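# Close all open drawers without disturbing anything else

## Task

Push every drawer that is open until it is completely closed. The cabinets and all other objects must stay where they were at the start. The robot must not tip over or finish leaning, or the task fails. A drawer counts as closed only if it stays shut on its own, not because the robot is still holding it.

## Robot and tools

ROBOT. A Hello Robot Stretch 3 with a single arm. It has a two-wheel differential base (0.33 m long, 0.34 m wide) that can drive straight or spin in place but cannot slide sideways. On-the-spot turns pivot about the point midway between the wheels, 0.05 m behind the front edge. A lift carries the arm up and down a mast, and the arm telescopes out to the robot's RIGHT. To move the gripper forward or back, drive the base. With the arm retracted and the wrist folded, the wrist pokes out up to 0.06 m past the right side, and a spin sweeps a 0.28 m radius. An unfolded, level gripper reaches beyond that circle. The head carries head_camera and nav_camera, which are aimed by head_pan_rad and head_tilt_rad. wrist_camera rides on the gripper.

FRAMES. Base frame: origin on the floor between the drive wheels, x forward, y left, z up. hand_pose is reported in this frame, at the point where closed fingertips meet. Odometry frame: the base frame as it was at scene start. Heading runs from -3.142 to 3.142 and is positive to the left.

execute_actions takes {"actions": [...]}, and the actions run in order. Each action may contain:
- "robot": a single command, a list of 1 to 8 commands run in sequence, or {"stop": true}, which brakes everything and clears the queue.
- "steps": the action's duration in control ticks at 30 per second, from 1 to 450 (default 1). {"steps": n} on its own just waits.
- "until": an early exit, usable only together with steps.
A command can hold "base", "joints", "contact_limits", or, inside a list, {"pause_s": s} with s up to 15.

Base commands take exactly one key. translate_m is a relative drive in metres, measured from wherever the base is when that command begins; positive is forward and |value| is at most 1. rotate_rad is a relative spin in radians; positive is counter-clockwise (left) and |value| is at most 3.2.

Joint commands are absolute targets, given by name. Any joint you leave out keeps its previous target. The ranges are:
- lift_m 0 to 1.1, metres of arm height.
- arm_m 0 to 0.52, metres of extension.
- wrist_yaw_rad -1.345 to 4.42. 0 is along the arm, positive swings toward the front, 3.0 is folded over the base.
- wrist_pitch_rad -1.57 to 0.451. 0 is level, negative tips the fingertips down.
- wrist_roll_rad -2.911 to 2.911.
- gripper_m -0.089 to 0.179, higher meaning wider. The true fingertip gap is 0.007 m smaller when nearly shut and 0.025 m smaller when wide; it reaches 0 below 0.007.
- head_pan_rad -3.953 to 1.73. 0 is straight ahead, positive is left, -1.57 looks along the arm.
- head_tilt_rad -1.53 to 0.419. Negative looks down.

contact_limits, e.g. {"arm_m": 10}, sets the arm's motor effort in percent (1 to 100) at which it halts with contact_stop; about -10 applies when retracting. The limit lasts until the next arm command. A lower value is gentler, but a value that is too low trips immediately.

If any number is out of range, the whole call is rejected and nothing runs. Motions continue between calls and while you think, and a new command overrides at once. Base and joint motions in one command start together. To make moves happen in order, put them in a list or wait between them. A common wait is "steps": 450 with "until": {"robot": {"status": "ended"}}, which ends when nothing is moving and no queue is running. You can also test fields, e.g. {"robot": {"arm_m": [">", 0.3], "base_status": ["!=", "moving"]}}. Number comparisons use "=", "!=", "<", "<=", ">", ">=". {"any": {"status": "ended"}} fires once any single motion or the queue finishes. Avoid waiting on exact equality, because "done" allows a tolerance.

The base moves fastest (0.30 m/s, 1.9 rad/s) only when the arm is stowed: lift_m < 0.30, arm_m < 0.03 and wrist_yaw_rad > 2.54. Otherwise it is capped at 0.10 m/s and 0.63 rad/s.

SAFETY.
- Only fold or unfold the wrist with lift_m between 0.32 and 0.95, wrist_pitch_rad -0.4 and roll near 0. Once it is folded, the lift may go down to 0.25.
- If yaw is below -0.4, keep pitch at -0.5 or lower.
- Pushing against something rigid with the gripper higher than about 0.45 m can tip the robot before the contact stop reacts. A second push after a contact_stop is riskier still.
- Driving while the gripper is hooked on or pressing something fixed can also tip the robot, and so can snagging furniture, especially when reversing.
- If base_tilt shows a lean, back off in small steps and free the gripper. If the lean persists, lower lift_m to about 0.2.
- The base, wrist and head have no contact stop. A wrist pushed hard for a while loses torque for 10 s (torque_fault).
- Avoid slams, drops, knocking things over and very hard pushes.

RESULTS. Each result is a single snapshot plus one image per camera.
- base_status gives the state, with progress and goal in brackets.
- joint_goals and joint_status give targets and states.
- measured_speeds comes from the encoders.
- refusals is a running count, queue is idle/running/done/dropped/stopped, and queue_left counts commands not yet started.
- Status words: moving, done (within tolerance), off_target (blocked and maybe still pushing), contact_stop (the joint went slack until it is commanded again), time_out, stopped, not_commanded, torque_fault.
- "refused:" and "dropped:" lines say what was skipped and why, counting from 0. "replaced:" reports how an overridden motion ended.
- robot.on_its_own appears when the robot changed a goal itself, when a joint is slack or off, when effort at rest is abnormal (pushing or loaded), or when tilt drifts 3 degrees or more from its start value.
- lidar_m gives 12 distances in metres in 30-degree sectors at 0.17 m height. The 1st sector is ahead and they go counter-clockwise (4th left, 7th behind, 10th right); "-" means nothing seen.
- wrist_depth_mm and head_depth_mm are 7x7 grids of median depth. The head grid is sideways.
- base_odometry counts wheel turns, including slip. turned_by_wheels and turned_by_imu are the turn since the last result.
- base_tilt is in degrees, with forward and right positive.
- motor_effort is in percent, with its peak in brackets; it is noisy and biased.

zoom_image: {"camera": "head_camera"|"nav_camera"|"wrist_camera", "region": [x0, y0, x1, y1]} in pixels of that camera's latest image, origin top-left, at most 504x504. Image sizes: head 896x504, nav 672x504 (fisheye), wrist 644x364.

finished_scene: {"scene": n}. It ends the scene and cannot be undone. Wait until every motion has ended first, because anything still moving is braked and judged where it stops.

Each tool is called by a JSON object that holds its "op" and its "data".

## Session

{"op": "execute_actions", "data": {"actions": []}}

Scene clock: 0.00 s.
robot.base_odometry: x=+0.000 y=+0.000 heading=+0.000 (m, m, rad; robot's odometry frame)
robot.turned_by_wheels: +0.000 (rad since the last result)
robot.turned_by_imu: +0.000 (rad since the last result)
robot.base_tilt: forward=-0.1 right=+1.9 (deg)
robot.lidar_m: 1.78 1.33 1.58 1.26 1.25 1.41 1.39 1.39 1.88 2.29 2.12 2.00
robot.head_depth_mm: 1822 1852 1874 1893 1902 1930 1946 / 1795 1811 1832 1837 1877 1898 1907 / 1765 1778 1798 1822 1838 1855 1871 / 1734 1758 1769 1786 1799 1828 1840 / 1707 1724 1737 1753 1766 1785 1798 / 1672 1684 1712 1718 1742 1755 1772 / 1645 1660 1672 1690 1608 1370 1341
robot.base_status: not_commanded
robot.joint_positions: lift_m=+0.462 arm_m=-0.002 wrist_yaw_rad=+2.848 wrist_pitch_rad=-0.381 wrist_roll_rad=-0.017 gripper_m=+0.037 head_pan_rad=+0.002 head_tilt_rad=-0.002
robot.joint_goals: lift_m=+0.462 arm_m=-0.002 wrist_yaw_rad=+2.848 wrist_pitch_rad=-0.381 wrist_roll_rad=-0.017 gripper_m=+0.037 head_pan_rad=+0.002 head_tilt_rad=-0.002
robot.joint_status: lift_m=not_commanded arm_m=not_commanded wrist_yaw_rad=not_commanded wrist_pitch_rad=not_commanded wrist_roll_rad=not_commanded gripper_m=not_commanded head_pan_rad=not_commanded head_tilt_rad=not_commanded
robot.measured_speeds: translate_m=+0.000 rotate_rad=+0.000 lift_m=+0.000 arm_m=+0.000 wrist_yaw_rad=+0.000 wrist_pitch_rad=+0.000 wrist_roll_rad=+0.000 head_pan_rad=+0.000 head_tilt_rad=+0.000
robot: refusals=0 queue=idle queue_left=0
robot.motor_effort: left_wheel=+0 right_wheel=+0 lift_m=+21 arm_m=+0 wrist_yaw_rad=+0 wrist_pitch_rad=+8 wrist_roll_rad=+0 gripper_m=-1 head_pan_rad=+0 head_tilt_rad=+1 (%)
robot.hand_pose: x=+0.0450 y=+0.0762 z=+0.4825 quat_wxyz=(+0.234, +0.700, +0.033, +0.673) (m; robot's base frame)
robot.wrist_depth_mm: - - - - - - - / - - - - - - - / - - - - - - - / - - - - - - - / - 901 945 923 938 923 953 / 726 760 - 764 781 778 785 / 639 - 637 654 650 668 678
pictures: head_camera (sideways: a quarter turn clockwise sets it upright), nav_camera (sideways: a quarter turn counterclockwise sets it upright), wrist_camera
Images, in order (width x height): head_camera 896x504, nav_camera 672x504, wrist_camera 644x364.

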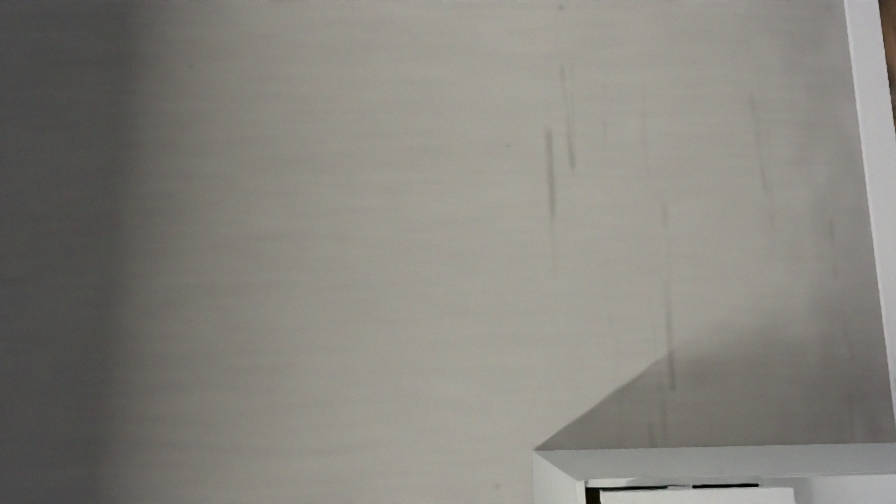

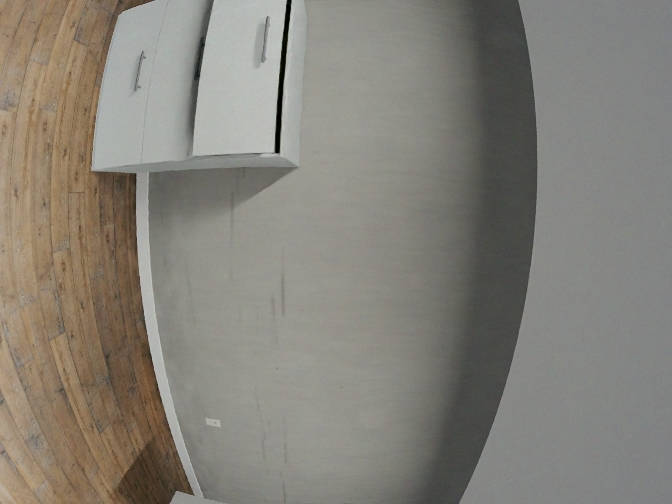

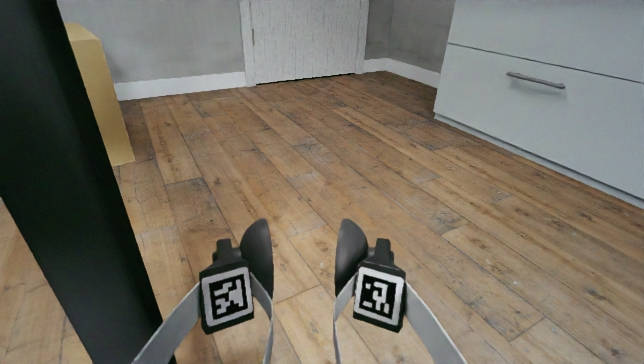

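{"op": "execute_actions", "data": {"actions": [{"robot": {"joints": {"head_pan_rad": 0.6, "head_tilt_rad": -0.5}}, "steps": 100, "until": {"robot": {"status": "ended"}}}]}}

{"op": "execute_actions", "data": {"actions": [{"robot": {"joints": {"head_pan_rad": 1.7, "head_tilt_rad": -0.5}}, "steps": 100, "until": {"robot": {"status": "ended"}}}]}}

{"op": "execute_actions", "data": {"actions": [{"robot": {"joints": {"head_pan_rad": -0.9, "head_tilt_rad": -0.5}}, "steps": 150, "until": {"robot": {"status": "ended"}}}]}}

{"op": "execute_actions", "data": {"actions": [{"robot": {"joints": {"head_pan_rad": -2.2, "head_tilt_rad": -0.5}}, "steps": 150, "until": {"robot": {"status": "ended"}}}]}}

{"op": "execute_actions", "data": {"actions": [{"robot": {"joints": {"head_pan_rad": -3.4, "head_tilt_rad": -0.5}}, "steps": 150, "until": {"robot": {"status": "ended"}}}]}}

Scene clock: 1.50 s.
robot.base_odometry: x=+0.000 y=+0.000 heading=+0.000 (m, m, rad; robot's odometry frame)
robot.turned_by_wheels: +0.000 (rad since the last result)
robot.turned_by_imu: +0.000 (rad since the last result)
robot.base_tilt: forward=-0.1 right=+1.8 (deg)
robot.lidar_m: 1.78 1.33 1.58 1.26 1.25 1.41 1.38 1.39 1.87 2.29 2.12 2.00
robot.head_depth_mm: 1492 1533 1690 1916 1924 1557 1314 / 1544 1385 1225 1485 1703 1560 1319 / 1604 1520 1279 1555 1747 1558 1306 / 1670 1539 1344 1638 1815 1565 1314 / 1746 1552 1416 1742 1881 1569 1316 / 1830 1458 1495 1840 1950 1571 1321 / 1908 1998 1744 2534 1957 1584 1324
robot.base_status: not_commanded
robot.joint_positions: lift_m=+0.462 arm_m=-0.002 wrist_yaw_rad=+2.848 wrist_pitch_rad=-0.381 wrist_roll_rad=-0.017 gripper_m=+0.037 head_pan_rad=+0.593 head_tilt_rad=-0.493
robot.joint_goals: lift_m=+0.462 arm_m=-0.002 wrist_yaw_rad=+2.848 wrist_pitch_rad=-0.381 wrist_roll_rad=-0.017 gripper_m=+0.037 head_pan_rad=+0.600 head_tilt_rad=-0.500
robot.joint_status: lift_m=not_commanded arm_m=not_commanded wrist_yaw_rad=not_commanded wrist_pitch_rad=not_commanded wrist_roll_rad=not_commanded gripper_m=not_commanded head_pan_rad=done head_tilt_rad=done
robot.measured_speeds: translate_m=+0.000 rotate_rad=+0.000 lift_m=+0.000 arm_m=+0.000 wrist_yaw_rad=+0.000 wrist_pitch_rad=+0.000 wrist_roll_rad=+0.000 head_pan_rad=+0.000 head_tilt_rad=+0.000
robot: refusals=0 queue=done queue_left=0
robot.motor_effort: left_wheel=+0(0) right_wheel=-1(1) lift_m=+21(21) arm_m=+0(0) wrist_yaw_rad=+0(0) wrist_pitch_rad=+8(8) wrist_roll_rad=+0(0) gripper_m=+0(1) head_pan_rad=+3(35) head_tilt_rad=-2(21) (%)
robot.hand_pose: x=+0.0450 y=+0.0762 z=+0.4825 quat_wxyz=(+0.234, +0.700, +0.033, +0.673) (m; robot's base frame)
robot.wrist_depth_mm: - - - - - - - / - - - - - - - / - - - - - - - / - - - - - - - / - 903 929 923 940 932 946 / 729 777 - 765 784 783 791 / 640 - 643 650 648 668 673
pictures: head_camera (sideways: a quarter turn clockwise sets it upright), nav_camera (sideways: a quarter turn counterclockwise sets it upright), wrist_camera
Images, in order (width x height): head_camera 896x504, nav_camera 672x504, wrist_camera 644x364.

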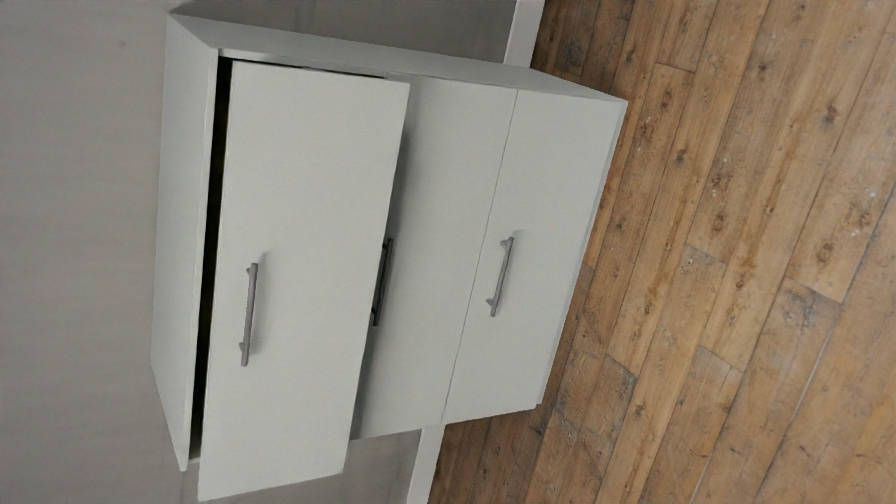

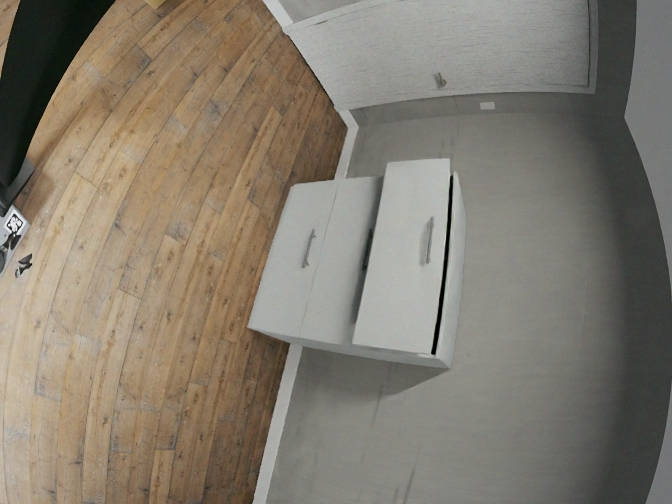

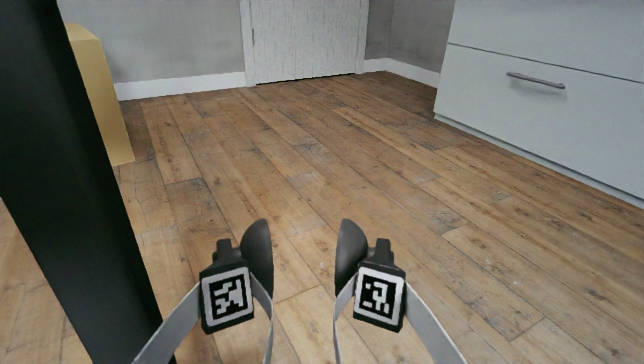

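Scene clock: 2.60 s.
robot.base_odometry: x=+0.000 y=+0.000 heading=+0.000 (m, m, rad; robot's odometry frame)
robot.turned_by_wheels: +0.000 (rad since the last result)
robot.turned_by_imu: +0.000 (rad since the last result)
robot.base_tilt: forward=-0.1 right=+1.9 (deg)
robot.lidar_m: 1.78 1.33 1.58 1.25 1.25 1.41 1.39 1.39 1.88 2.29 2.12 1.99
robot.head_depth_mm: 1803 1963 2175 2354 1920 1552 1306 / 1795 1973 2190 2364 1936 1560 1313 / 1797 1968 2167 2348 1930 1566 1313 / 1801 1956 2158 2332 1946 1565 1319 / 1780 1949 2135 1792 1608 1569 1318 / 1770 1925 2127 1729 1536 1620 - / 1766 1916 2101 - - - -
robot.base_status: not_commanded
robot.joint_positions: lift_m=+0.462 arm_m=-0.002 wrist_yaw_rad=+2.848 wrist_pitch_rad=-0.381 wrist_roll_rad=-0.017 gripper_m=+0.037 head_pan_rad=+1.693 head_tilt_rad=-0.494
robot.joint_goals: lift_m=+0.462 arm_m=-0.002 wrist_yaw_rad=+2.848 wrist_pitch_rad=-0.381 wrist_roll_rad=-0.017 gripper_m=+0.037 head_pan_rad=+1.700 head_tilt_rad=-0.500
robot.joint_status: lift_m=not_commanded arm_m=not_commanded wrist_yaw_rad=not_commanded wrist_pitch_rad=not_commanded wrist_roll_rad=not_commanded gripper_m=not_commanded head_pan_rad=done head_tilt_rad=done
robot.measured_speeds: translate_m=+0.000 rotate_rad=+0.000 lift_m=+0.000 arm_m=+0.000 wrist_yaw_rad=+0.000 wrist_pitch_rad=+0.000 wrist_roll_rad=+0.000 head_pan_rad=+0.000 head_tilt_rad=+0.000
robot: refusals=0 queue=done queue_left=0
robot.motor_effort: left_wheel=+0(0) right_wheel=+0(1) lift_m=+21(21) arm_m=+1(0) wrist_yaw_rad=-1(0) wrist_pitch_rad=+8(8) wrist_roll_rad=+0(0) gripper_m=+0(2) head_pan_rad=+3(45) head_tilt_rad=-2(2) (%)
robot.hand_pose: x=+0.0450 y=+0.0762 z=+0.4825 quat_wxyz=(+0.234, +0.700, +0.033, +0.673) (m; robot's base frame)
robot.wrist_depth_mm: - - - - - - - / - - - - - - - / - - - - - - - / - - - - - - - / - 899 951 920 920 939 950 / 729 783 - 778 790 776 801 / 641 - 631 649 642 666 666
pictures: head_camera (sideways: a quarter turn clockwise sets it upright), nav_camera (sideways: a quarter turn counterclockwise sets it upright), wrist_camera
Images, in order (width x height): head_camera 896x504, nav_camera 672x504, wrist_camera 644x364.

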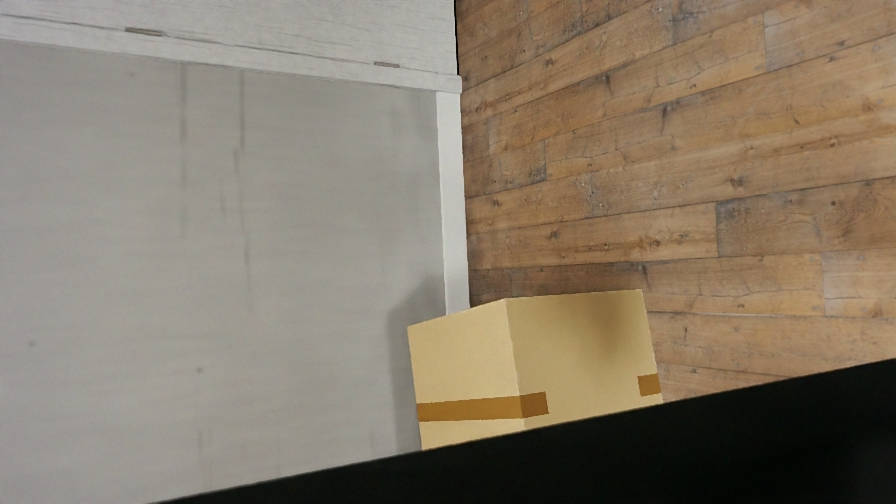

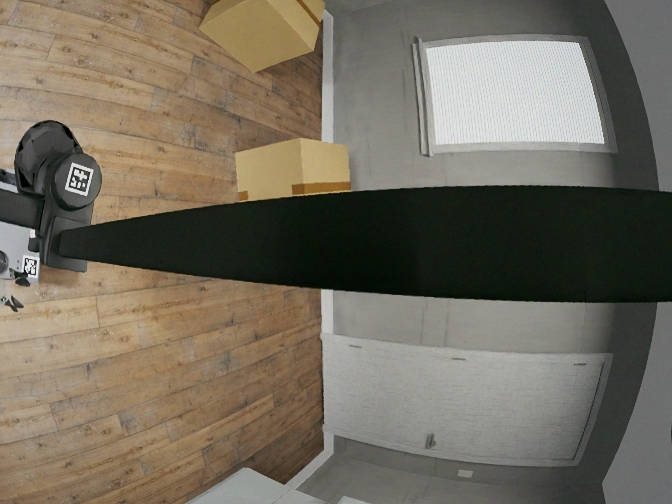

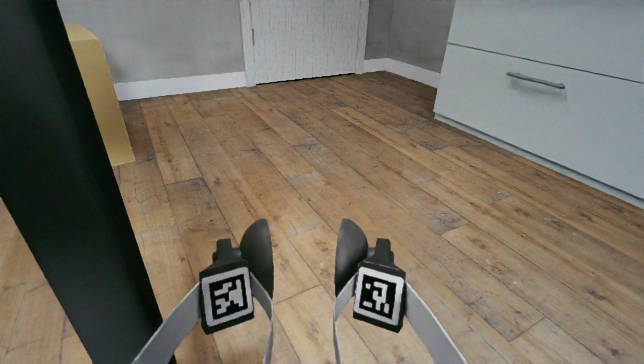

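Scene clock: 4.30 s.
robot.base_odometry: x=+0.000 y=+0.000 heading=+0.000 (m, m, rad; robot's odometry frame)
robot.turned_by_wheels: +0.000 (rad since the last result)
robot.turned_by_imu: +0.000 (rad since the last result)
robot.base_tilt: forward=-0.1 right=+1.8 (deg)
robot.lidar_m: 1.78 1.33 1.58 1.26 1.25 1.40 1.39 1.39 1.87 2.29 2.13 2.00
robot.head_depth_mm: 2358 2523 2739 2507 1932 1565 1305 / 2440 2550 2501 2519 1935 1564 1312 / 2567 2718 2047 2381 1927 1567 1309 / 2704 2946 1901 2438 1934 1566 1313 / 2746 2972 3065 2555 1942 1576 1315 / 2439 2594 2769 2569 1947 1570 1318 / 2154 2265 2413 2446 1962 1582 1323
robot.base_status: not_commanded
robot.joint_positions: lift_m=+0.462 arm_m=-0.002 wrist_yaw_rad=+2.848 wrist_pitch_rad=-0.381 wrist_roll_rad=-0.017 gripper_m=+0.037 head_pan_rad=-0.893 head_tilt_rad=-0.494
robot.joint_goals: lift_m=+0.462 arm_m=-0.002 wrist_yaw_rad=+2.848 wrist_pitch_rad=-0.381 wrist_roll_rad=-0.017 gripper_m=+0.037 head_pan_rad=-0.900 head_tilt_rad=-0.500
robot.joint_status: lift_m=not_commanded arm_m=not_commanded wrist_yaw_rad=not_commanded wrist_pitch_rad=not_commanded wrist_roll_rad=not_commanded gripper_m=not_commanded head_pan_rad=done head_tilt_rad=done
robot.measured_speeds: translate_m=+0.000 rotate_rad=+0.000 lift_m=+0.000 arm_m=+0.000 wrist_yaw_rad=+0.000 wrist_pitch_rad=+0.000 wrist_roll_rad=+0.000 head_pan_rad=+0.000 head_tilt_rad=+0.000
robot: refusals=0 queue=done queue_left=0
robot.motor_effort: left_wheel=-1(1) right_wheel=-1(1) lift_m=+21(21) arm_m=+1(1) wrist_yaw_rad=+0(0) wrist_pitch_rad=+8(8) wrist_roll_rad=+0(0) gripper_m=+0(1) head_pan_rad=-4(44) head_tilt_rad=-2(1) (%)
robot.hand_pose: x=+0.0450 y=+0.0762 z=+0.4825 quat_wxyz=(+0.234, +0.700, +0.033, +0.673) (m; robot's base frame)
robot.wrist_depth_mm: - - - - - - - / - - - - - - - / - - - - - - - / - - - - - - - / - 916 933 909 938 937 946 / 732 786 - 762 790 785 788 / 643 - 636 657 654 662 672
pictures: head_camera (sideways: a quarter turn clockwise sets it upright), nav_camera (sideways: a quarter turn counterclockwise sets it upright), wrist_camera
Images, in order (width x height): head_camera 896x504, nav_camera 672x504, wrist_camera 644x364.

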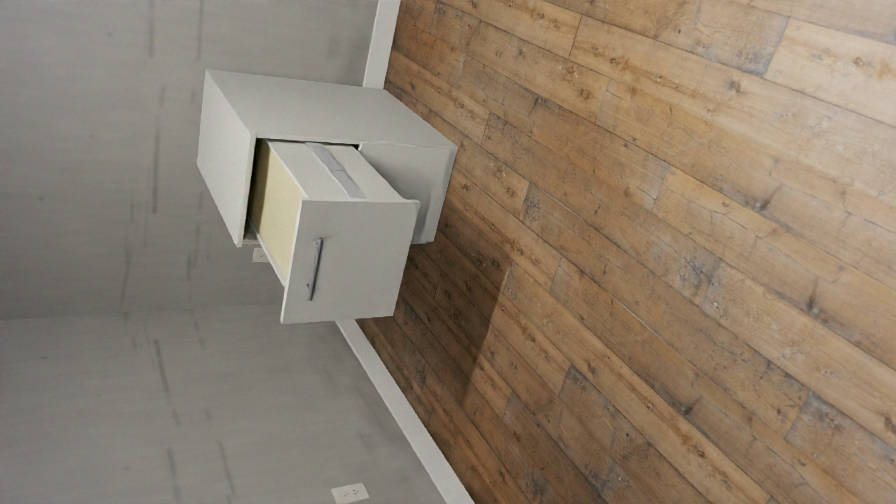

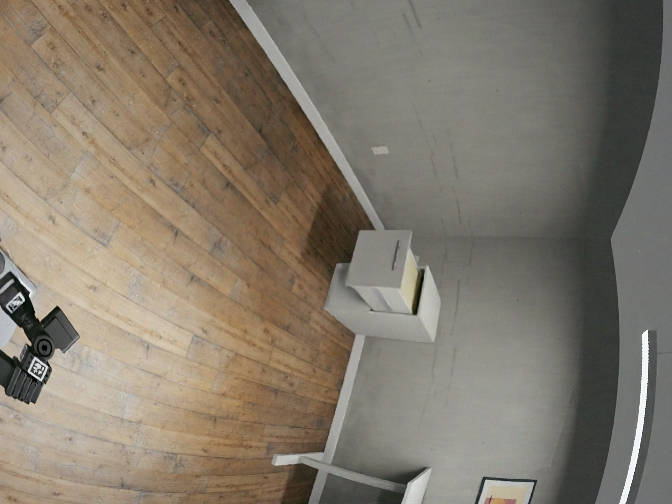

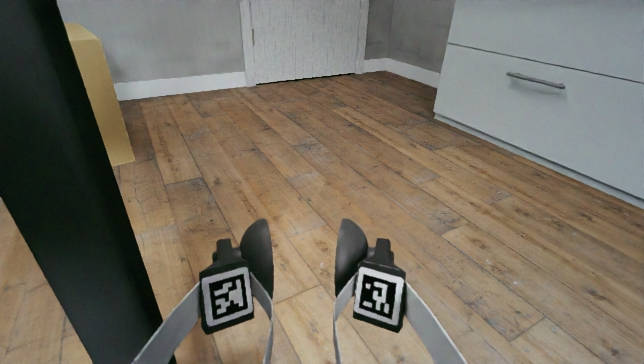

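Scene clock: 5.50 s.
robot.base_odometry: x=+0.000 y=+0.000 heading=+0.000 (m, m, rad; robot's odometry frame)
robot.turned_by_wheels: +0.000 (rad since the last result)
robot.turned_by_imu: +0.000 (rad since the last result)
robot.base_tilt: forward=-0.1 right=+1.8 (deg)
robot.lidar_m: 1.78 1.33 1.58 1.26 1.25 1.41 1.38 1.40 1.87 2.29 2.13 1.99
robot.head_depth_mm: 1909 2053 2222 2331 1919 1559 1303 / 2054 2217 2409 2492 1941 1558 1307 / 2220 2423 2667 2531 1944 1565 1314 / 2381 2622 2939 2449 1938 1572 1312 / 2662 2938 3160 2569 1949 1574 1316 / 2833 2831 3257 2575 1962 1574 1322 / 2656 2812 3048 2569 1963 1587 1323
robot.base_status: not_commanded
robot.joint_positions: lift_m=+0.462 arm_m=-0.002 wrist_yaw_rad=+2.848 wrist_pitch_rad=-0.381 wrist_roll_rad=-0.017 gripper_m=+0.037 head_pan_rad=-2.193 head_tilt_rad=-0.494
robot.joint_goals: lift_m=+0.462 arm_m=-0.002 wrist_yaw_rad=+2.848 wrist_pitch_rad=-0.381 wrist_roll_rad=-0.017 gripper_m=+0.037 head_pan_rad=-2.200 head_tilt_rad=-0.500
robot.joint_status: lift_m=not_commanded arm_m=not_commanded wrist_yaw_rad=not_commanded wrist_pitch_rad=not_commanded wrist_roll_rad=not_commanded gripper_m=not_commanded head_pan_rad=done head_tilt_rad=done
robot.measured_speeds: translate_m=+0.000 rotate_rad=+0.000 lift_m=+0.000 arm_m=+0.000 wrist_yaw_rad=+0.000 wrist_pitch_rad=+0.000 wrist_roll_rad=+0.000 head_pan_rad=+0.000 head_tilt_rad=+0.000
robot: refusals=0 queue=done queue_left=0
robot.motor_effort: left_wheel=-1(0) right_wheel=+0(1) lift_m=+21(21) arm_m=+0(1) wrist_yaw_rad=+0(0) wrist_pitch_rad=+8(8) wrist_roll_rad=+0(0) gripper_m=+1(1) head_pan_rad=-4(45) head_tilt_rad=-2(2) (%)
robot.hand_pose: x=+0.0450 y=+0.0762 z=+0.4825 quat_wxyz=(+0.234, +0.700, +0.033, +0.673) (m; robot's base frame)
robot.wrist_depth_mm: - - - - - - - / - - - - - - - / - - - - - - - / - - - - - - - / - 908 945 919 940 944 949 / 727 779 - 762 790 777 784 / 636 - 636 651 651 661 667
pictures: head_camera (sideways: a quarter turn clockwise sets it upright), nav_camera (sideways: a quarter turn counterclockwise sets it upright), wrist_camera
Images, in order (width x height): head_camera 896x504, nav_camera 672x504, wrist_camera 644x364.

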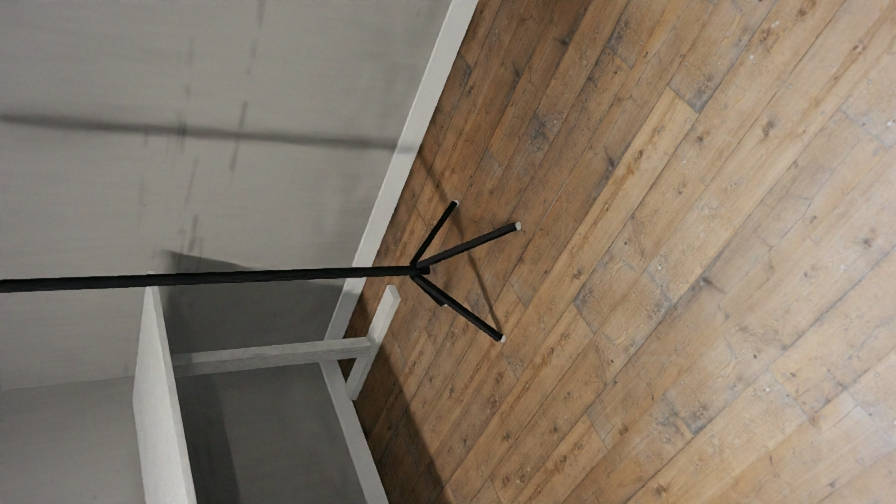

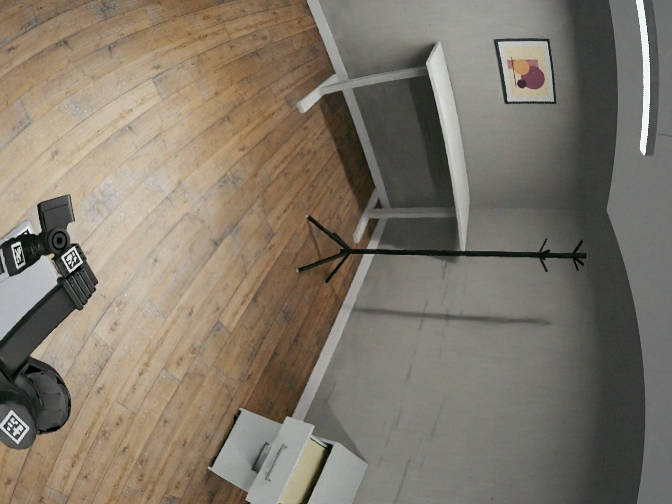

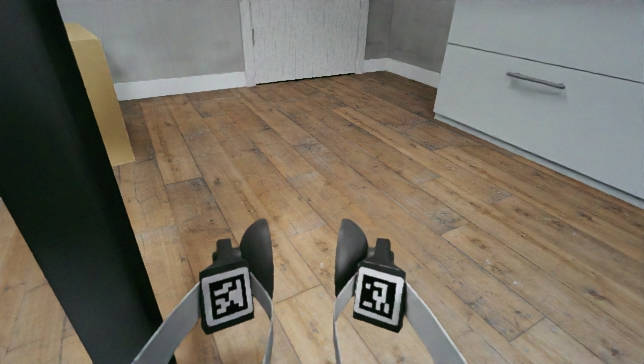

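Scene clock: 6.63 s.
robot.base_odometry: x=+0.000 y=+0.000 heading=+0.000 (m, m, rad; robot's odometry frame)
robot.turned_by_wheels: +0.000 (rad since the last result)
robot.turned_by_imu: +0.000 (rad since the last result)
robot.base_tilt: forward=-0.1 right=+1.8 (deg)
robot.lidar_m: 1.78 1.33 1.58 1.26 1.25 1.41 1.39 1.39 1.88 2.29 2.12 1.99
robot.head_depth_mm: 2177 2417 2663 1722 1806 1552 1307 / 2065 2269 2527 1688 1761 1564 1306 / 1988 2162 2407 2040 1874 1566 1316 / 1893 2067 2283 2432 1931 1564 1312 / 1824 1987 2169 2347 1936 1571 1316 / 1745 1906 2068 2259 1873 1573 1321 / 1687 1817 1932 1433 1654 1585 1325
robot.base_status: not_commanded
robot.joint_positions: lift_m=+0.462 arm_m=-0.002 wrist_yaw_rad=+2.848 wrist_pitch_rad=-0.381 wrist_roll_rad=-0.017 gripper_m=+0.037 head_pan_rad=-3.393 head_tilt_rad=-0.494
robot.joint_goals: lift_m=+0.462 arm_m=-0.002 wrist_yaw_rad=+2.848 wrist_pitch_rad=-0.381 wrist_roll_rad=-0.017 gripper_m=+0.037 head_pan_rad=-3.400 head_tilt_rad=-0.500
robot.joint_status: lift_m=not_commanded arm_m=not_commanded wrist_yaw_rad=not_commanded wrist_pitch_rad=not_commanded wrist_roll_rad=not_commanded gripper_m=not_commanded head_pan_rad=done head_tilt_rad=done
robot.measured_speeds: translate_m=+0.000 rotate_rad=+0.000 lift_m=+0.000 arm_m=+0.000 wrist_yaw_rad=+0.000 wrist_pitch_rad=+0.000 wrist_roll_rad=+0.000 head_pan_rad=+0.000 head_tilt_rad=+0.000
robot: refusals=0 queue=done queue_left=0
robot.motor_effort: left_wheel=-1(0) right_wheel=-1(1) lift_m=+21(21) arm_m=+0(0) wrist_yaw_rad=-1(0) wrist_pitch_rad=+8(8) wrist_roll_rad=+0(0) gripper_m=+2(0) head_pan_rad=-3(45) head_tilt_rad=-2(1) (%)
robot.hand_pose: x=+0.0450 y=+0.0762 z=+0.4825 quat_wxyz=(+0.234, +0.700, +0.033, +0.673) (m; robot's base frame)
robot.wrist_depth_mm: - - - - - - - / - - - - - - - / - - - - - - - / - - - - - - - / - 893 945 920 954 952 956 / 737 778 - 769 802 779 793 / 641 - 632 656 650 658 672
pictures: head_camera (sideways: a quarter turn clockwise sets it upright), nav_camera (sideways: a quarter turn counterclockwise sets it upright), wrist_camera
Images, in order (width x height): head_camera 896x504, nav_camera 672x504, wrist_camera 644x364.

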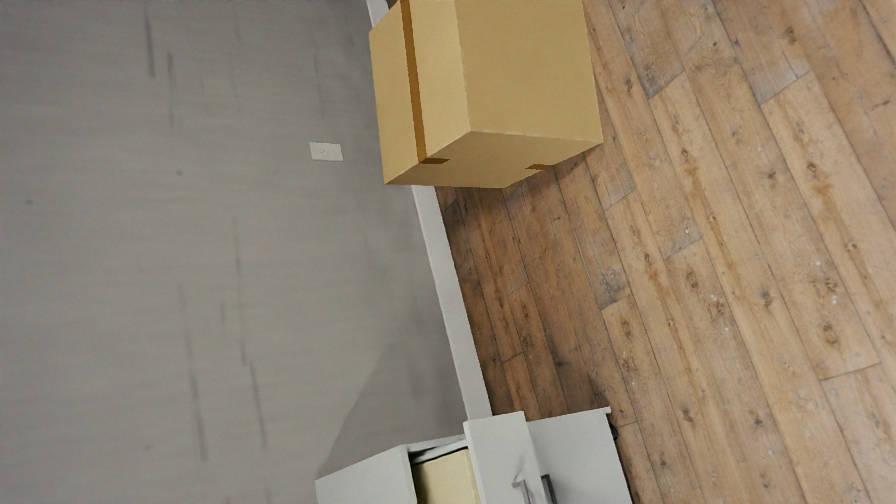

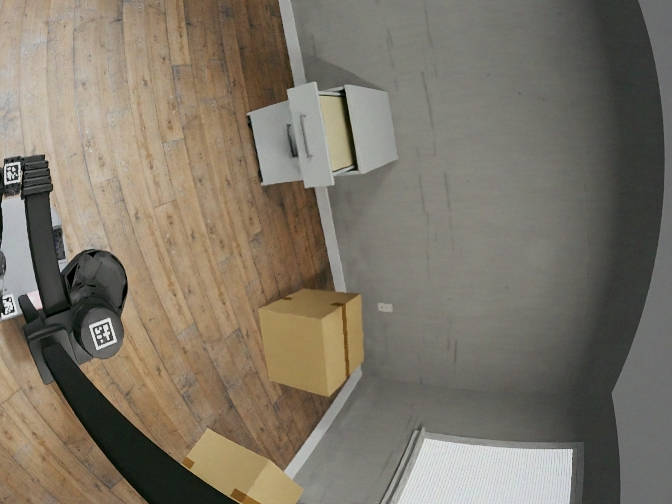

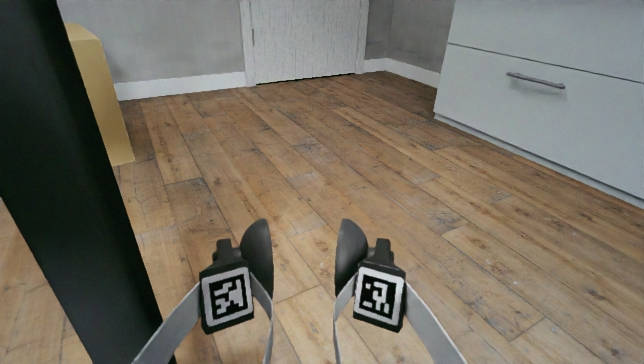

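{"op": "execute_actions", "data": {"actions": [{"robot": {"joints": {"head_pan_rad": -2.95, "head_tilt_rad": -0.6, "lift_m": 0.4, "wrist_yaw_rad": 3.0, "wrist_pitch_rad": -0.4}}, "steps": 150, "until": {"robot": {"status": "ended"}}}]}}

Scene clock: 8.67 s.
robot.base_odometry: x=+0.000 y=+0.000 heading=+0.000 (m, m, rad; robot's odometry frame)
robot.turned_by_wheels: +0.000 (rad since the last result)
robot.turned_by_imu: +0.000 (rad since the last result)
robot.base_tilt: forward=+0.0 right=+1.8 (deg)
robot.lidar_m: 1.78 1.33 1.58 1.26 1.25 1.41 1.39 1.39 1.87 2.28 2.13 2.00
robot.head_depth_mm: 1722 1922 2159 2158 1735 1443 1240 / 1735 1918 2172 2182 1740 1453 1245 / 1730 1893 1599 1732 1743 1452 1243 / 1733 1900 1548 1658 1751 1459 1244 / 1737 1898 1555 1711 1750 1457 1251 / 1735 1926 2176 2128 1757 1460 1254 / 1734 1925 2170 2200 1774 1471 1253
robot.base_status: not_commanded
robot.joint_positions: lift_m=+0.400 arm_m=-0.002 wrist_yaw_rad=+2.998 wrist_pitch_rad=-0.414 wrist_roll_rad=-0.017 gripper_m=+0.037 head_pan_rad=-2.957 head_tilt_rad=-0.592
robot.joint_goals: lift_m=+0.400 arm_m=-0.002 wrist_yaw_rad=+3.000 wrist_pitch_rad=-0.400 wrist_roll_rad=-0.017 gripper_m=+0.037 head_pan_rad=-2.950 head_tilt_rad=-0.600
robot.joint_status: lift_m=done arm_m=not_commanded wrist_yaw_rad=done wrist_pitch_rad=done wrist_roll_rad=not_commanded gripper_m=not_commanded head_pan_rad=done head_tilt_rad=done
robot.measured_speeds: translate_m=+0.000 rotate_rad=+0.000 lift_m=+0.000 arm_m=+0.000 wrist_yaw_rad=+0.000 wrist_pitch_rad=+0.000 wrist_roll_rad=+0.000 head_pan_rad=+0.000 head_tilt_rad=+0.000
robot: refusals=0 queue=done queue_left=0
robot.motor_effort: left_wheel=+0(0) right_wheel=-1(0) lift_m=+15(21) arm_m=+1(0) wrist_yaw_rad=+0(1) wrist_pitch_rad=+8(9) wrist_roll_rad=+0(0) gripper_m=+1(0) head_pan_rad=+4(29) head_tilt_rad=-3(9) (%)
robot.hand_pose: x=+0.0110 y=+0.0797 z=+0.4139 quat_wxyz=(+0.194, +0.694, +0.097, +0.686) (m; robot's base frame)
robot.wrist_depth_mm: 932 - - - - - - / - - - - - - - / - - - - - - - / 933 - 956 957 989 - - / 761 772 822 791 800 800 821 / 649 648 - 660 684 679 684 / 560 566 567 571 570 581 587
pictures: head_camera (sideways: a quarter turn clockwise sets it upright), nav_camera (sideways: a quarter turn counterclockwise sets it upright), wrist_camera
Images, in order (width x height): head_camera 896x504, nav_camera 672x504, wrist_camera 644x364.

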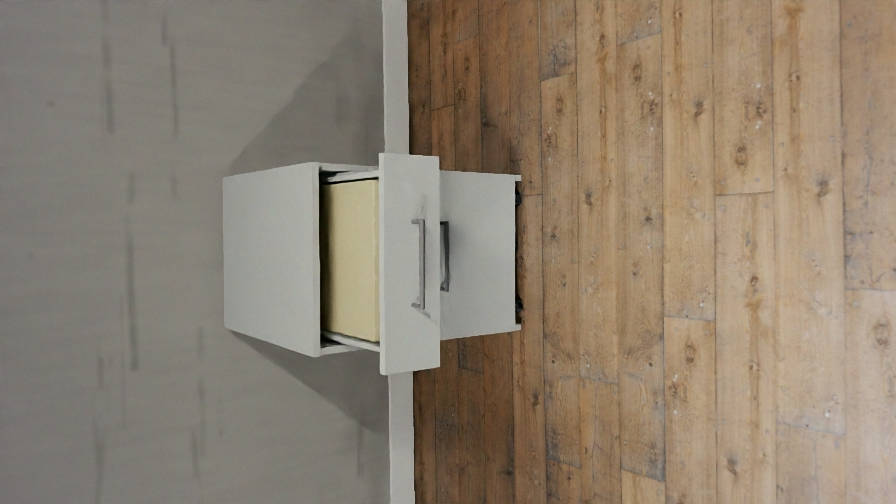

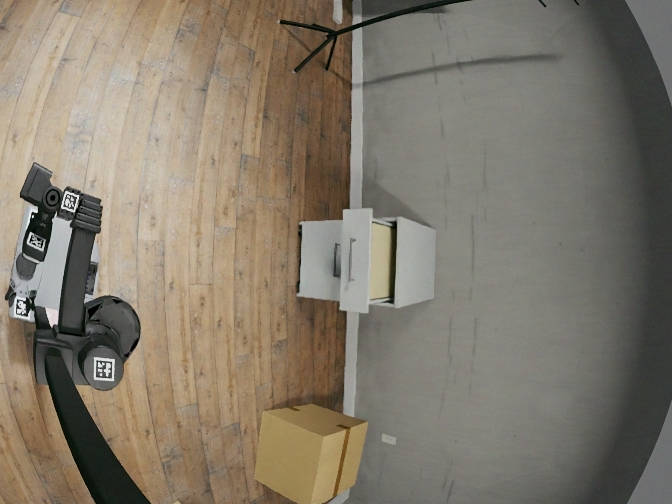

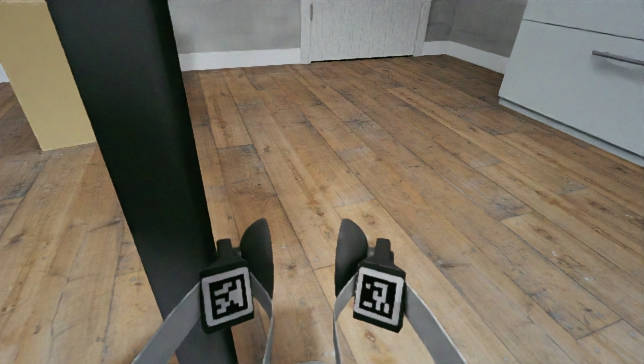

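{"op": "execute_actions", "data": {"actions": [{"robot": [{"joints": {"lift_m": 0.285, "gripper_m": 0.0}, "base": {"rotate_rad": 0.185}}, {"base": {"translate_m": -0.58}}, {"base": {"rotate_rad": -1.571}, "joints": {"head_pan_rad": -1.57, "head_tilt_rad": -0.8}}, {"joints": {"lift_m": 0.4}}, {"joints": {"wrist_yaw_rad": 0.0}}, {"joints": {"wrist_pitch_rad": 0.0}}], "steps": 450, "until": {"robot": {"status": "ended"}}}]}}

Scene clock: 29.73 s.
robot.base_odometry: x=-0.570 y=-0.107 heading=-1.386 (m, m, rad; robot's odometry frame)
robot.turned_by_wheels: -1.386 (rad since the last result)
robot.turned_by_imu: -1.387 (rad since the last result)
robot.base_tilt: forward=-0.1 right=+1.8 (deg)
robot.lidar_m: 2.25 2.39 2.46 1.90 1.96 1.27 1.18 0.99 1.26 0.81 0.84 1.53
robot.head_depth_mm: 1270 1453 1704 1730 1482 1299 1151 / 1267 1456 1668 1693 1453 1299 1173 / 1273 1293 1063 980 1398 1298 1174 / 1273 1301 1067 984 1405 1306 1148 / 1271 1307 1070 989 1423 1309 1165 / 1270 1432 1145 1018 1442 1315 1165 / 1268 1464 1716 1769 1507 1314 1169
robot.base_status: done (rotate_rad -1.5710 of -1.5710)
robot.joint_positions: lift_m=+0.400 arm_m=-0.002 wrist_yaw_rad=+0.002 wrist_pitch_rad=-0.026 wrist_roll_rad=-0.017 gripper_m=+0.000 head_pan_rad=-1.577 head_tilt_rad=-0.790
robot.joint_goals: lift_m=+0.400 arm_m=-0.002 wrist_yaw_rad=+0.000 wrist_pitch_rad=+0.000 wrist_roll_rad=-0.017 gripper_m=+0.000 head_pan_rad=-1.570 head_tilt_rad=-0.800
robot.joint_status: lift_m=done arm_m=not_commanded wrist_yaw_rad=done wrist_pitch_rad=done wrist_roll_rad=not_commanded gripper_m=done head_pan_rad=done head_tilt_rad=done
robot.measured_speeds: translate_m=+0.000 rotate_rad=+0.000 lift_m=+0.000 arm_m=+0.000 wrist_yaw_rad=+0.000 wrist_pitch_rad=+0.000 wrist_roll_rad=+0.000 head_pan_rad=+0.000 head_tilt_rad=+0.000
robot: refusals=0 queue=done queue_left=0
robot.motor_effort: left_wheel=+1(8) right_wheel=-2(8) lift_m=+26(27) arm_m=+0(0) wrist_yaw_rad=-1(1) wrist_pitch_rad=+14(13) wrist_roll_rad=+0(0) gripper_m=-2(82) head_pan_rad=+4(44) head_tilt_rad=-3(14) (%)
robot.hand_pose: x=-0.0209 y=-0.3984 z=+0.5075 quat_wxyz=(+0.713, +0.010, -0.701, -0.009) (m; robot's base frame)
robot.wrist_depth_mm: - - - - - - - / 287 288 289 290 293 - - / 296 294 294 297 298 - - / 303 303 306 307 308 - - / - - 583 580 - - - / - - 602 - - - - / 884 836 620 627 905 898 907
pictures: head_camera (sideways: a quarter turn clockwise sets it upright), nav_camera (sideways: a quarter turn counterclockwise sets it upright), wrist_camera
Images, in order (width x height): head_camera 896x504, nav_camera 672x504, wrist_camera 644x364.

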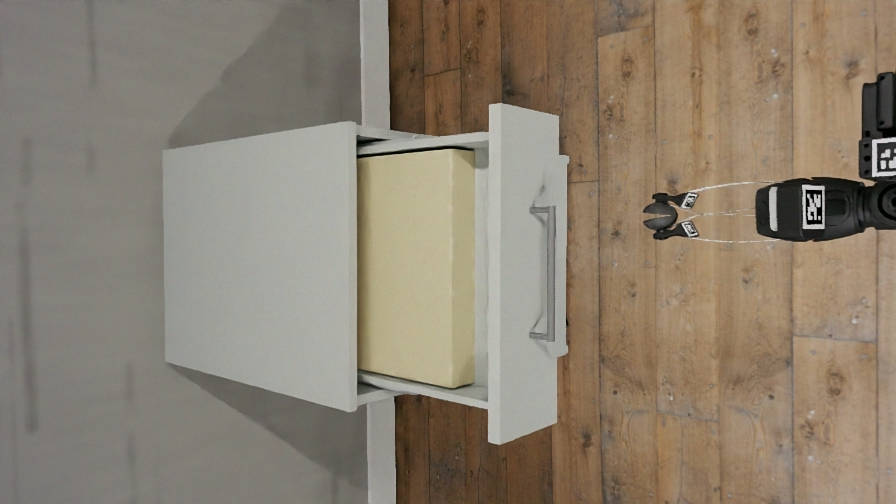

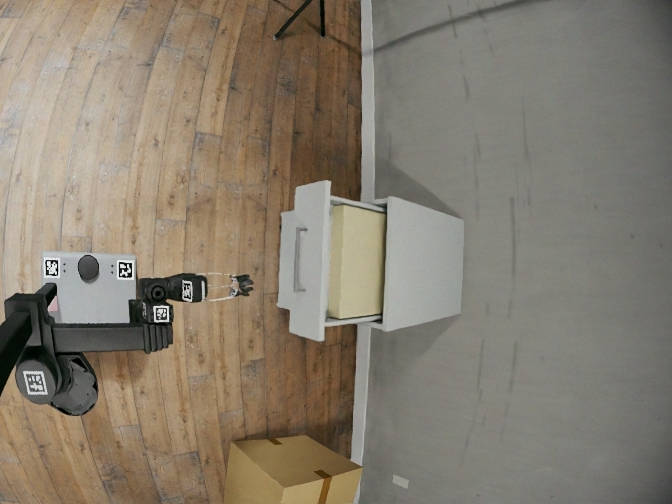

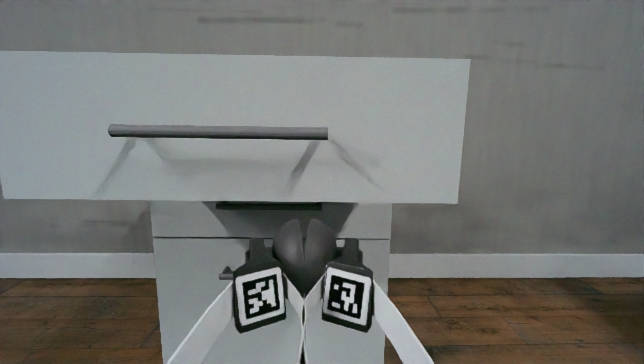

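{"op": "execute_actions", "data": {"actions": [{"robot": {"joints": {"lift_m": 0.42, "arm_m": 0.08}, "base": {"translate_m": 0.075}}, "steps": 200, "until": {"robot": {"status": "ended"}}}]}}

Scene clock: 32.40 s.
robot.base_odometry: x=-0.556 y=-0.180 heading=-1.386 (m, m, rad; robot's odometry frame)
robot.turned_by_wheels: +0.000 (rad since the last result)
robot.turned_by_imu: +0.000 (rad since the last result)
robot.base_tilt: forward=+0.0 right=+1.8 (deg)
robot.lidar_m: 2.17 2.33 2.46 1.91 1.96 1.34 1.25 1.05 0.84 0.81 1.46 1.54
robot.head_depth_mm: 1266 1456 1712 1728 1450 1295 1148 / 1264 1364 1059 978 1398 1301 - / 1270 1287 1064 985 1402 1324 1103 / 1270 1297 1070 986 1414 1316 1157 / 1266 1366 1071 989 1440 1308 1159 / 1268 1459 1720 1759 1506 1311 1168 / 1266 1460 1708 1758 1502 1312 1167
robot.base_status: done (translate_m +0.0750 of +0.0750)
robot.joint_positions: lift_m=+0.420 arm_m=+0.080 wrist_yaw_rad=+0.001 wrist_pitch_rad=-0.025 wrist_roll_rad=-0.017 gripper_m=+0.000 head_pan_rad=-1.577 head_tilt_rad=-0.790
robot.joint_goals: lift_m=+0.420 arm_m=+0.080 wrist_yaw_rad=+0.000 wrist_pitch_rad=+0.000 wrist_roll_rad=-0.017 gripper_m=+0.000 head_pan_rad=-1.570 head_tilt_rad=-0.800
robot.joint_status: lift_m=done arm_m=done wrist_yaw_rad=done wrist_pitch_rad=done wrist_roll_rad=not_commanded gripper_m=done head_pan_rad=done head_tilt_rad=done
robot.measured_speeds: translate_m=+0.000 rotate_rad=+0.000 lift_m=+0.000 arm_m=+0.000 wrist_yaw_rad=+0.000 wrist_pitch_rad=+0.000 wrist_roll_rad=+0.000 head_pan_rad=+0.000 head_tilt_rad=+0.000
robot: refusals=0 queue=done queue_left=0
robot.motor_effort: left_wheel=+1(6) right_wheel=-2(2) lift_m=+26(27) arm_m=+3(4) wrist_yaw_rad=-1(2) wrist_pitch_rad=+13(14) wrist_roll_rad=+0(0) gripper_m=-3(0) head_pan_rad=+4(3) head_tilt_rad=-3(3) (%)
robot.hand_pose: x=-0.0211 y=-0.4803 z=+0.5279 quat_wxyz=(+0.713, +0.010, -0.701, -0.009) (m; robot's base frame)
robot.wrist_depth_mm: 987 986 - - - - - / 212 212 212 213 216 217 217 / 216 217 217 219 219 220 221 / 222 223 221 223 224 227 228 / 228 230 230 229 233 233 236 / - - 512 - 521 - - / 914 906 539 541 538 931 945
pictures: head_camera (sideways: a quarter turn clockwise sets it upright), nav_camera (sideways: a quarter turn counterclockwise sets it upright), wrist_camera
Images, in order (width x height): head_camera 896x504, nav_camera 672x504, wrist_camera 644x364.

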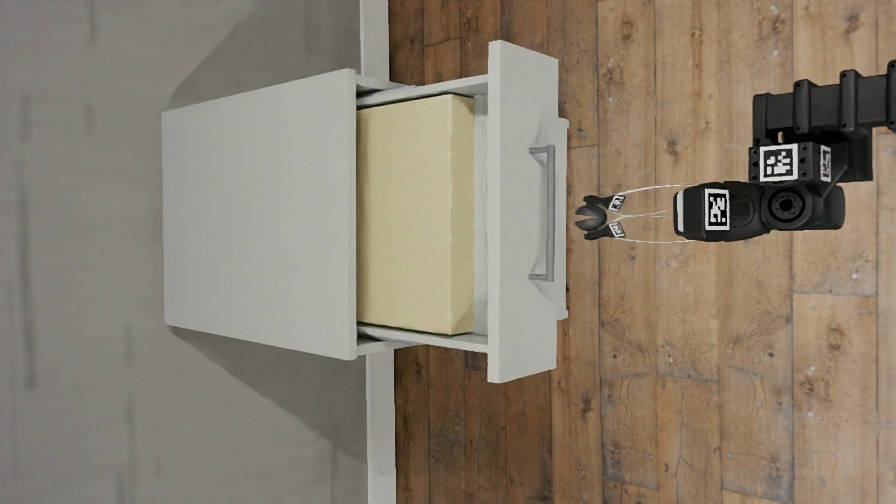

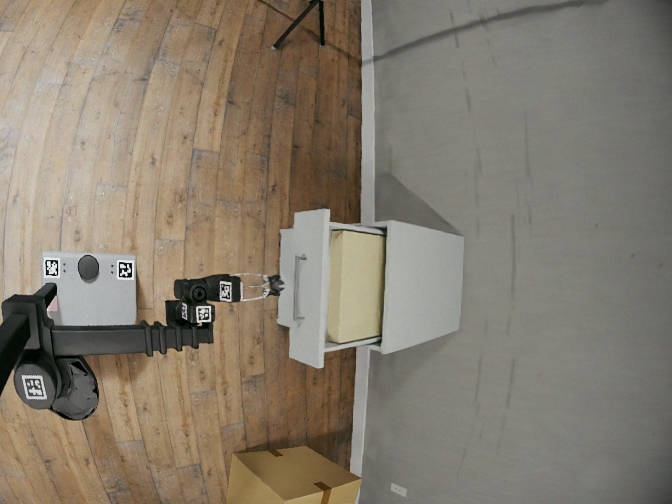

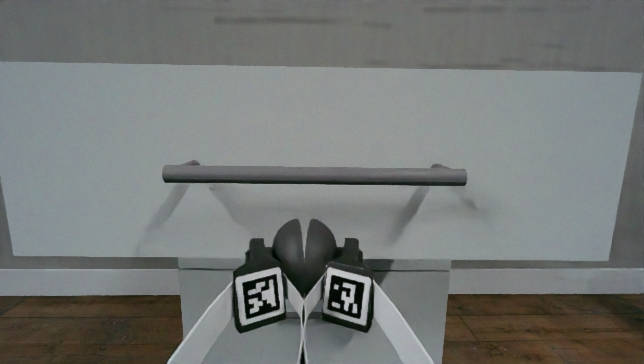

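{"op": "execute_actions", "data": {"actions": [{"robot": [{"joints": {"arm_m": 0.13}, "contact_limits": {"arm_m": 15}}, {"joints": {"arm_m": 0.36}, "contact_limits": {"arm_m": 15}}], "steps": 200, "until": {"robot": {"status": "ended"}}}]}}

Scene clock: 37.00 s.
robot.base_odometry: x=-0.556 y=-0.180 heading=-1.386 (m, m, rad; robot's odometry frame)
robot.turned_by_wheels: +0.000 (rad since the last result)
robot.turned_by_imu: -0.001 (rad since the last result)
robot.base_tilt: forward=-0.1 right=+1.8 (deg)
robot.lidar_m: 2.17 2.32 2.45 1.91 1.96 1.35 1.25 1.05 0.83 0.81 1.46 1.54
robot.head_depth_mm: 1265 1453 1705 1727 1484 1298 1151 / 1265 1365 1054 1184 1470 1323 - / 1269 1288 1064 1116 1400 1303 1154 / 1269 1299 1064 1145 1407 1304 1160 / 1274 1369 1072 1192 1461 1308 1163 / 1269 1460 1711 1760 1510 1313 1166 / 1267 1463 1722 1758 1501 1319 1167
robot.base_status: done (translate_m +0.0750 of +0.0750)
robot.joint_positions: lift_m=+0.420 arm_m=+0.360 wrist_yaw_rad=-0.009 wrist_pitch_rad=-0.023 wrist_roll_rad=-0.017 gripper_m=+0.000 head_pan_rad=-1.577 head_tilt_rad=-0.790
robot.joint_goals: lift_m=+0.420 arm_m=+0.360 wrist_yaw_rad=+0.000 wrist_pitch_rad=+0.000 wrist_roll_rad=-0.017 gripper_m=+0.000 head_pan_rad=-1.570 head_tilt_rad=-0.800
robot.joint_status: lift_m=done arm_m=done wrist_yaw_rad=done wrist_pitch_rad=done wrist_roll_rad=not_commanded gripper_m=done head_pan_rad=done head_tilt_rad=done
robot.measured_speeds: translate_m=+0.000 rotate_rad=+0.000 lift_m=+0.000 arm_m=+0.000 wrist_yaw_rad=+0.000 wrist_pitch_rad=+0.000 wrist_roll_rad=+0.000 head_pan_rad=+0.000 head_tilt_rad=+0.000
robot: refusals=0 queue=done queue_left=0
robot.motor_effort: left_wheel=-1(1) right_wheel=+3(2) lift_m=+26(26) arm_m=+5(9) wrist_yaw_rad=+5(5) wrist_pitch_rad=+12(13) wrist_roll_rad=+0(0) gripper_m=-3(1) head_pan_rad=+4(4) head_tilt_rad=-3(4) (%)
robot.contact_limits: arm_m 15 (drawing in: default 23, maximum 38; extending or still: default 33, maximum 53)
robot.hand_pose: x=-0.0236 y=-0.7601 z=+0.5284 quat_wxyz=(+0.713, +0.006, -0.701, -0.011) (m; robot's base frame)
robot.wrist_depth_mm: 187 188 189 740 747 758 766 / 164 165 166 167 168 170 171 / 169 169 171 173 173 174 175 / 173 172 143 145 176 178 181 / 179 180 181 181 183 185 186 / 184 185 186 - 189 190 192 / 220 221 223 224 226 227 231
pictures: head_camera (sideways: a quarter turn clockwise sets it upright), nav_camera (sideways: a quarter turn counterclockwise sets it upright), wrist_camera
Images, in order (width x height): head_camera 896x504, nav_camera 672x504, wrist_camera 644x364.

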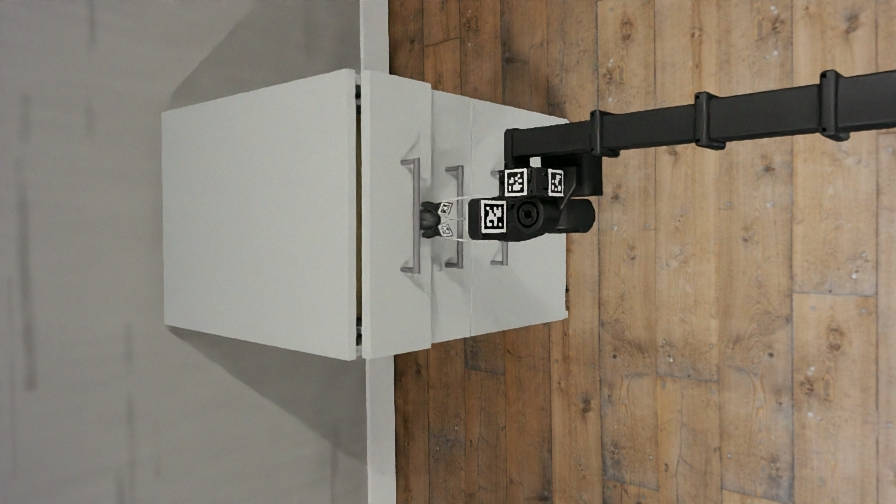

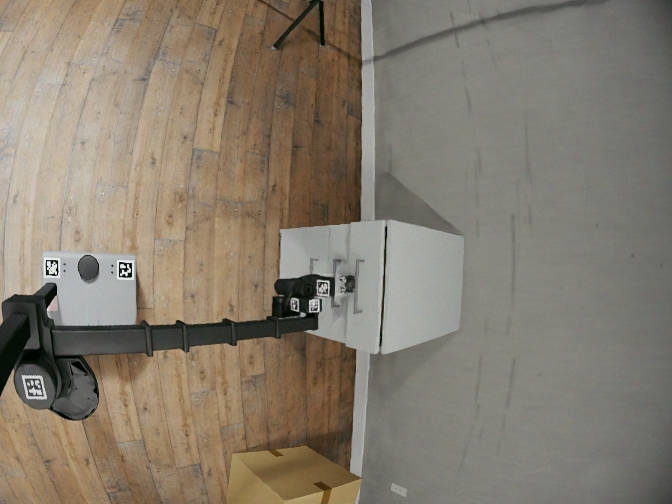

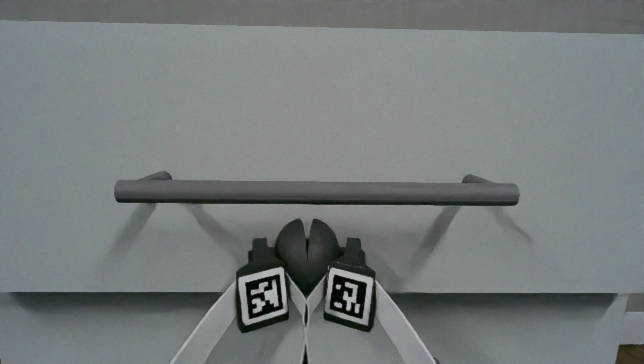

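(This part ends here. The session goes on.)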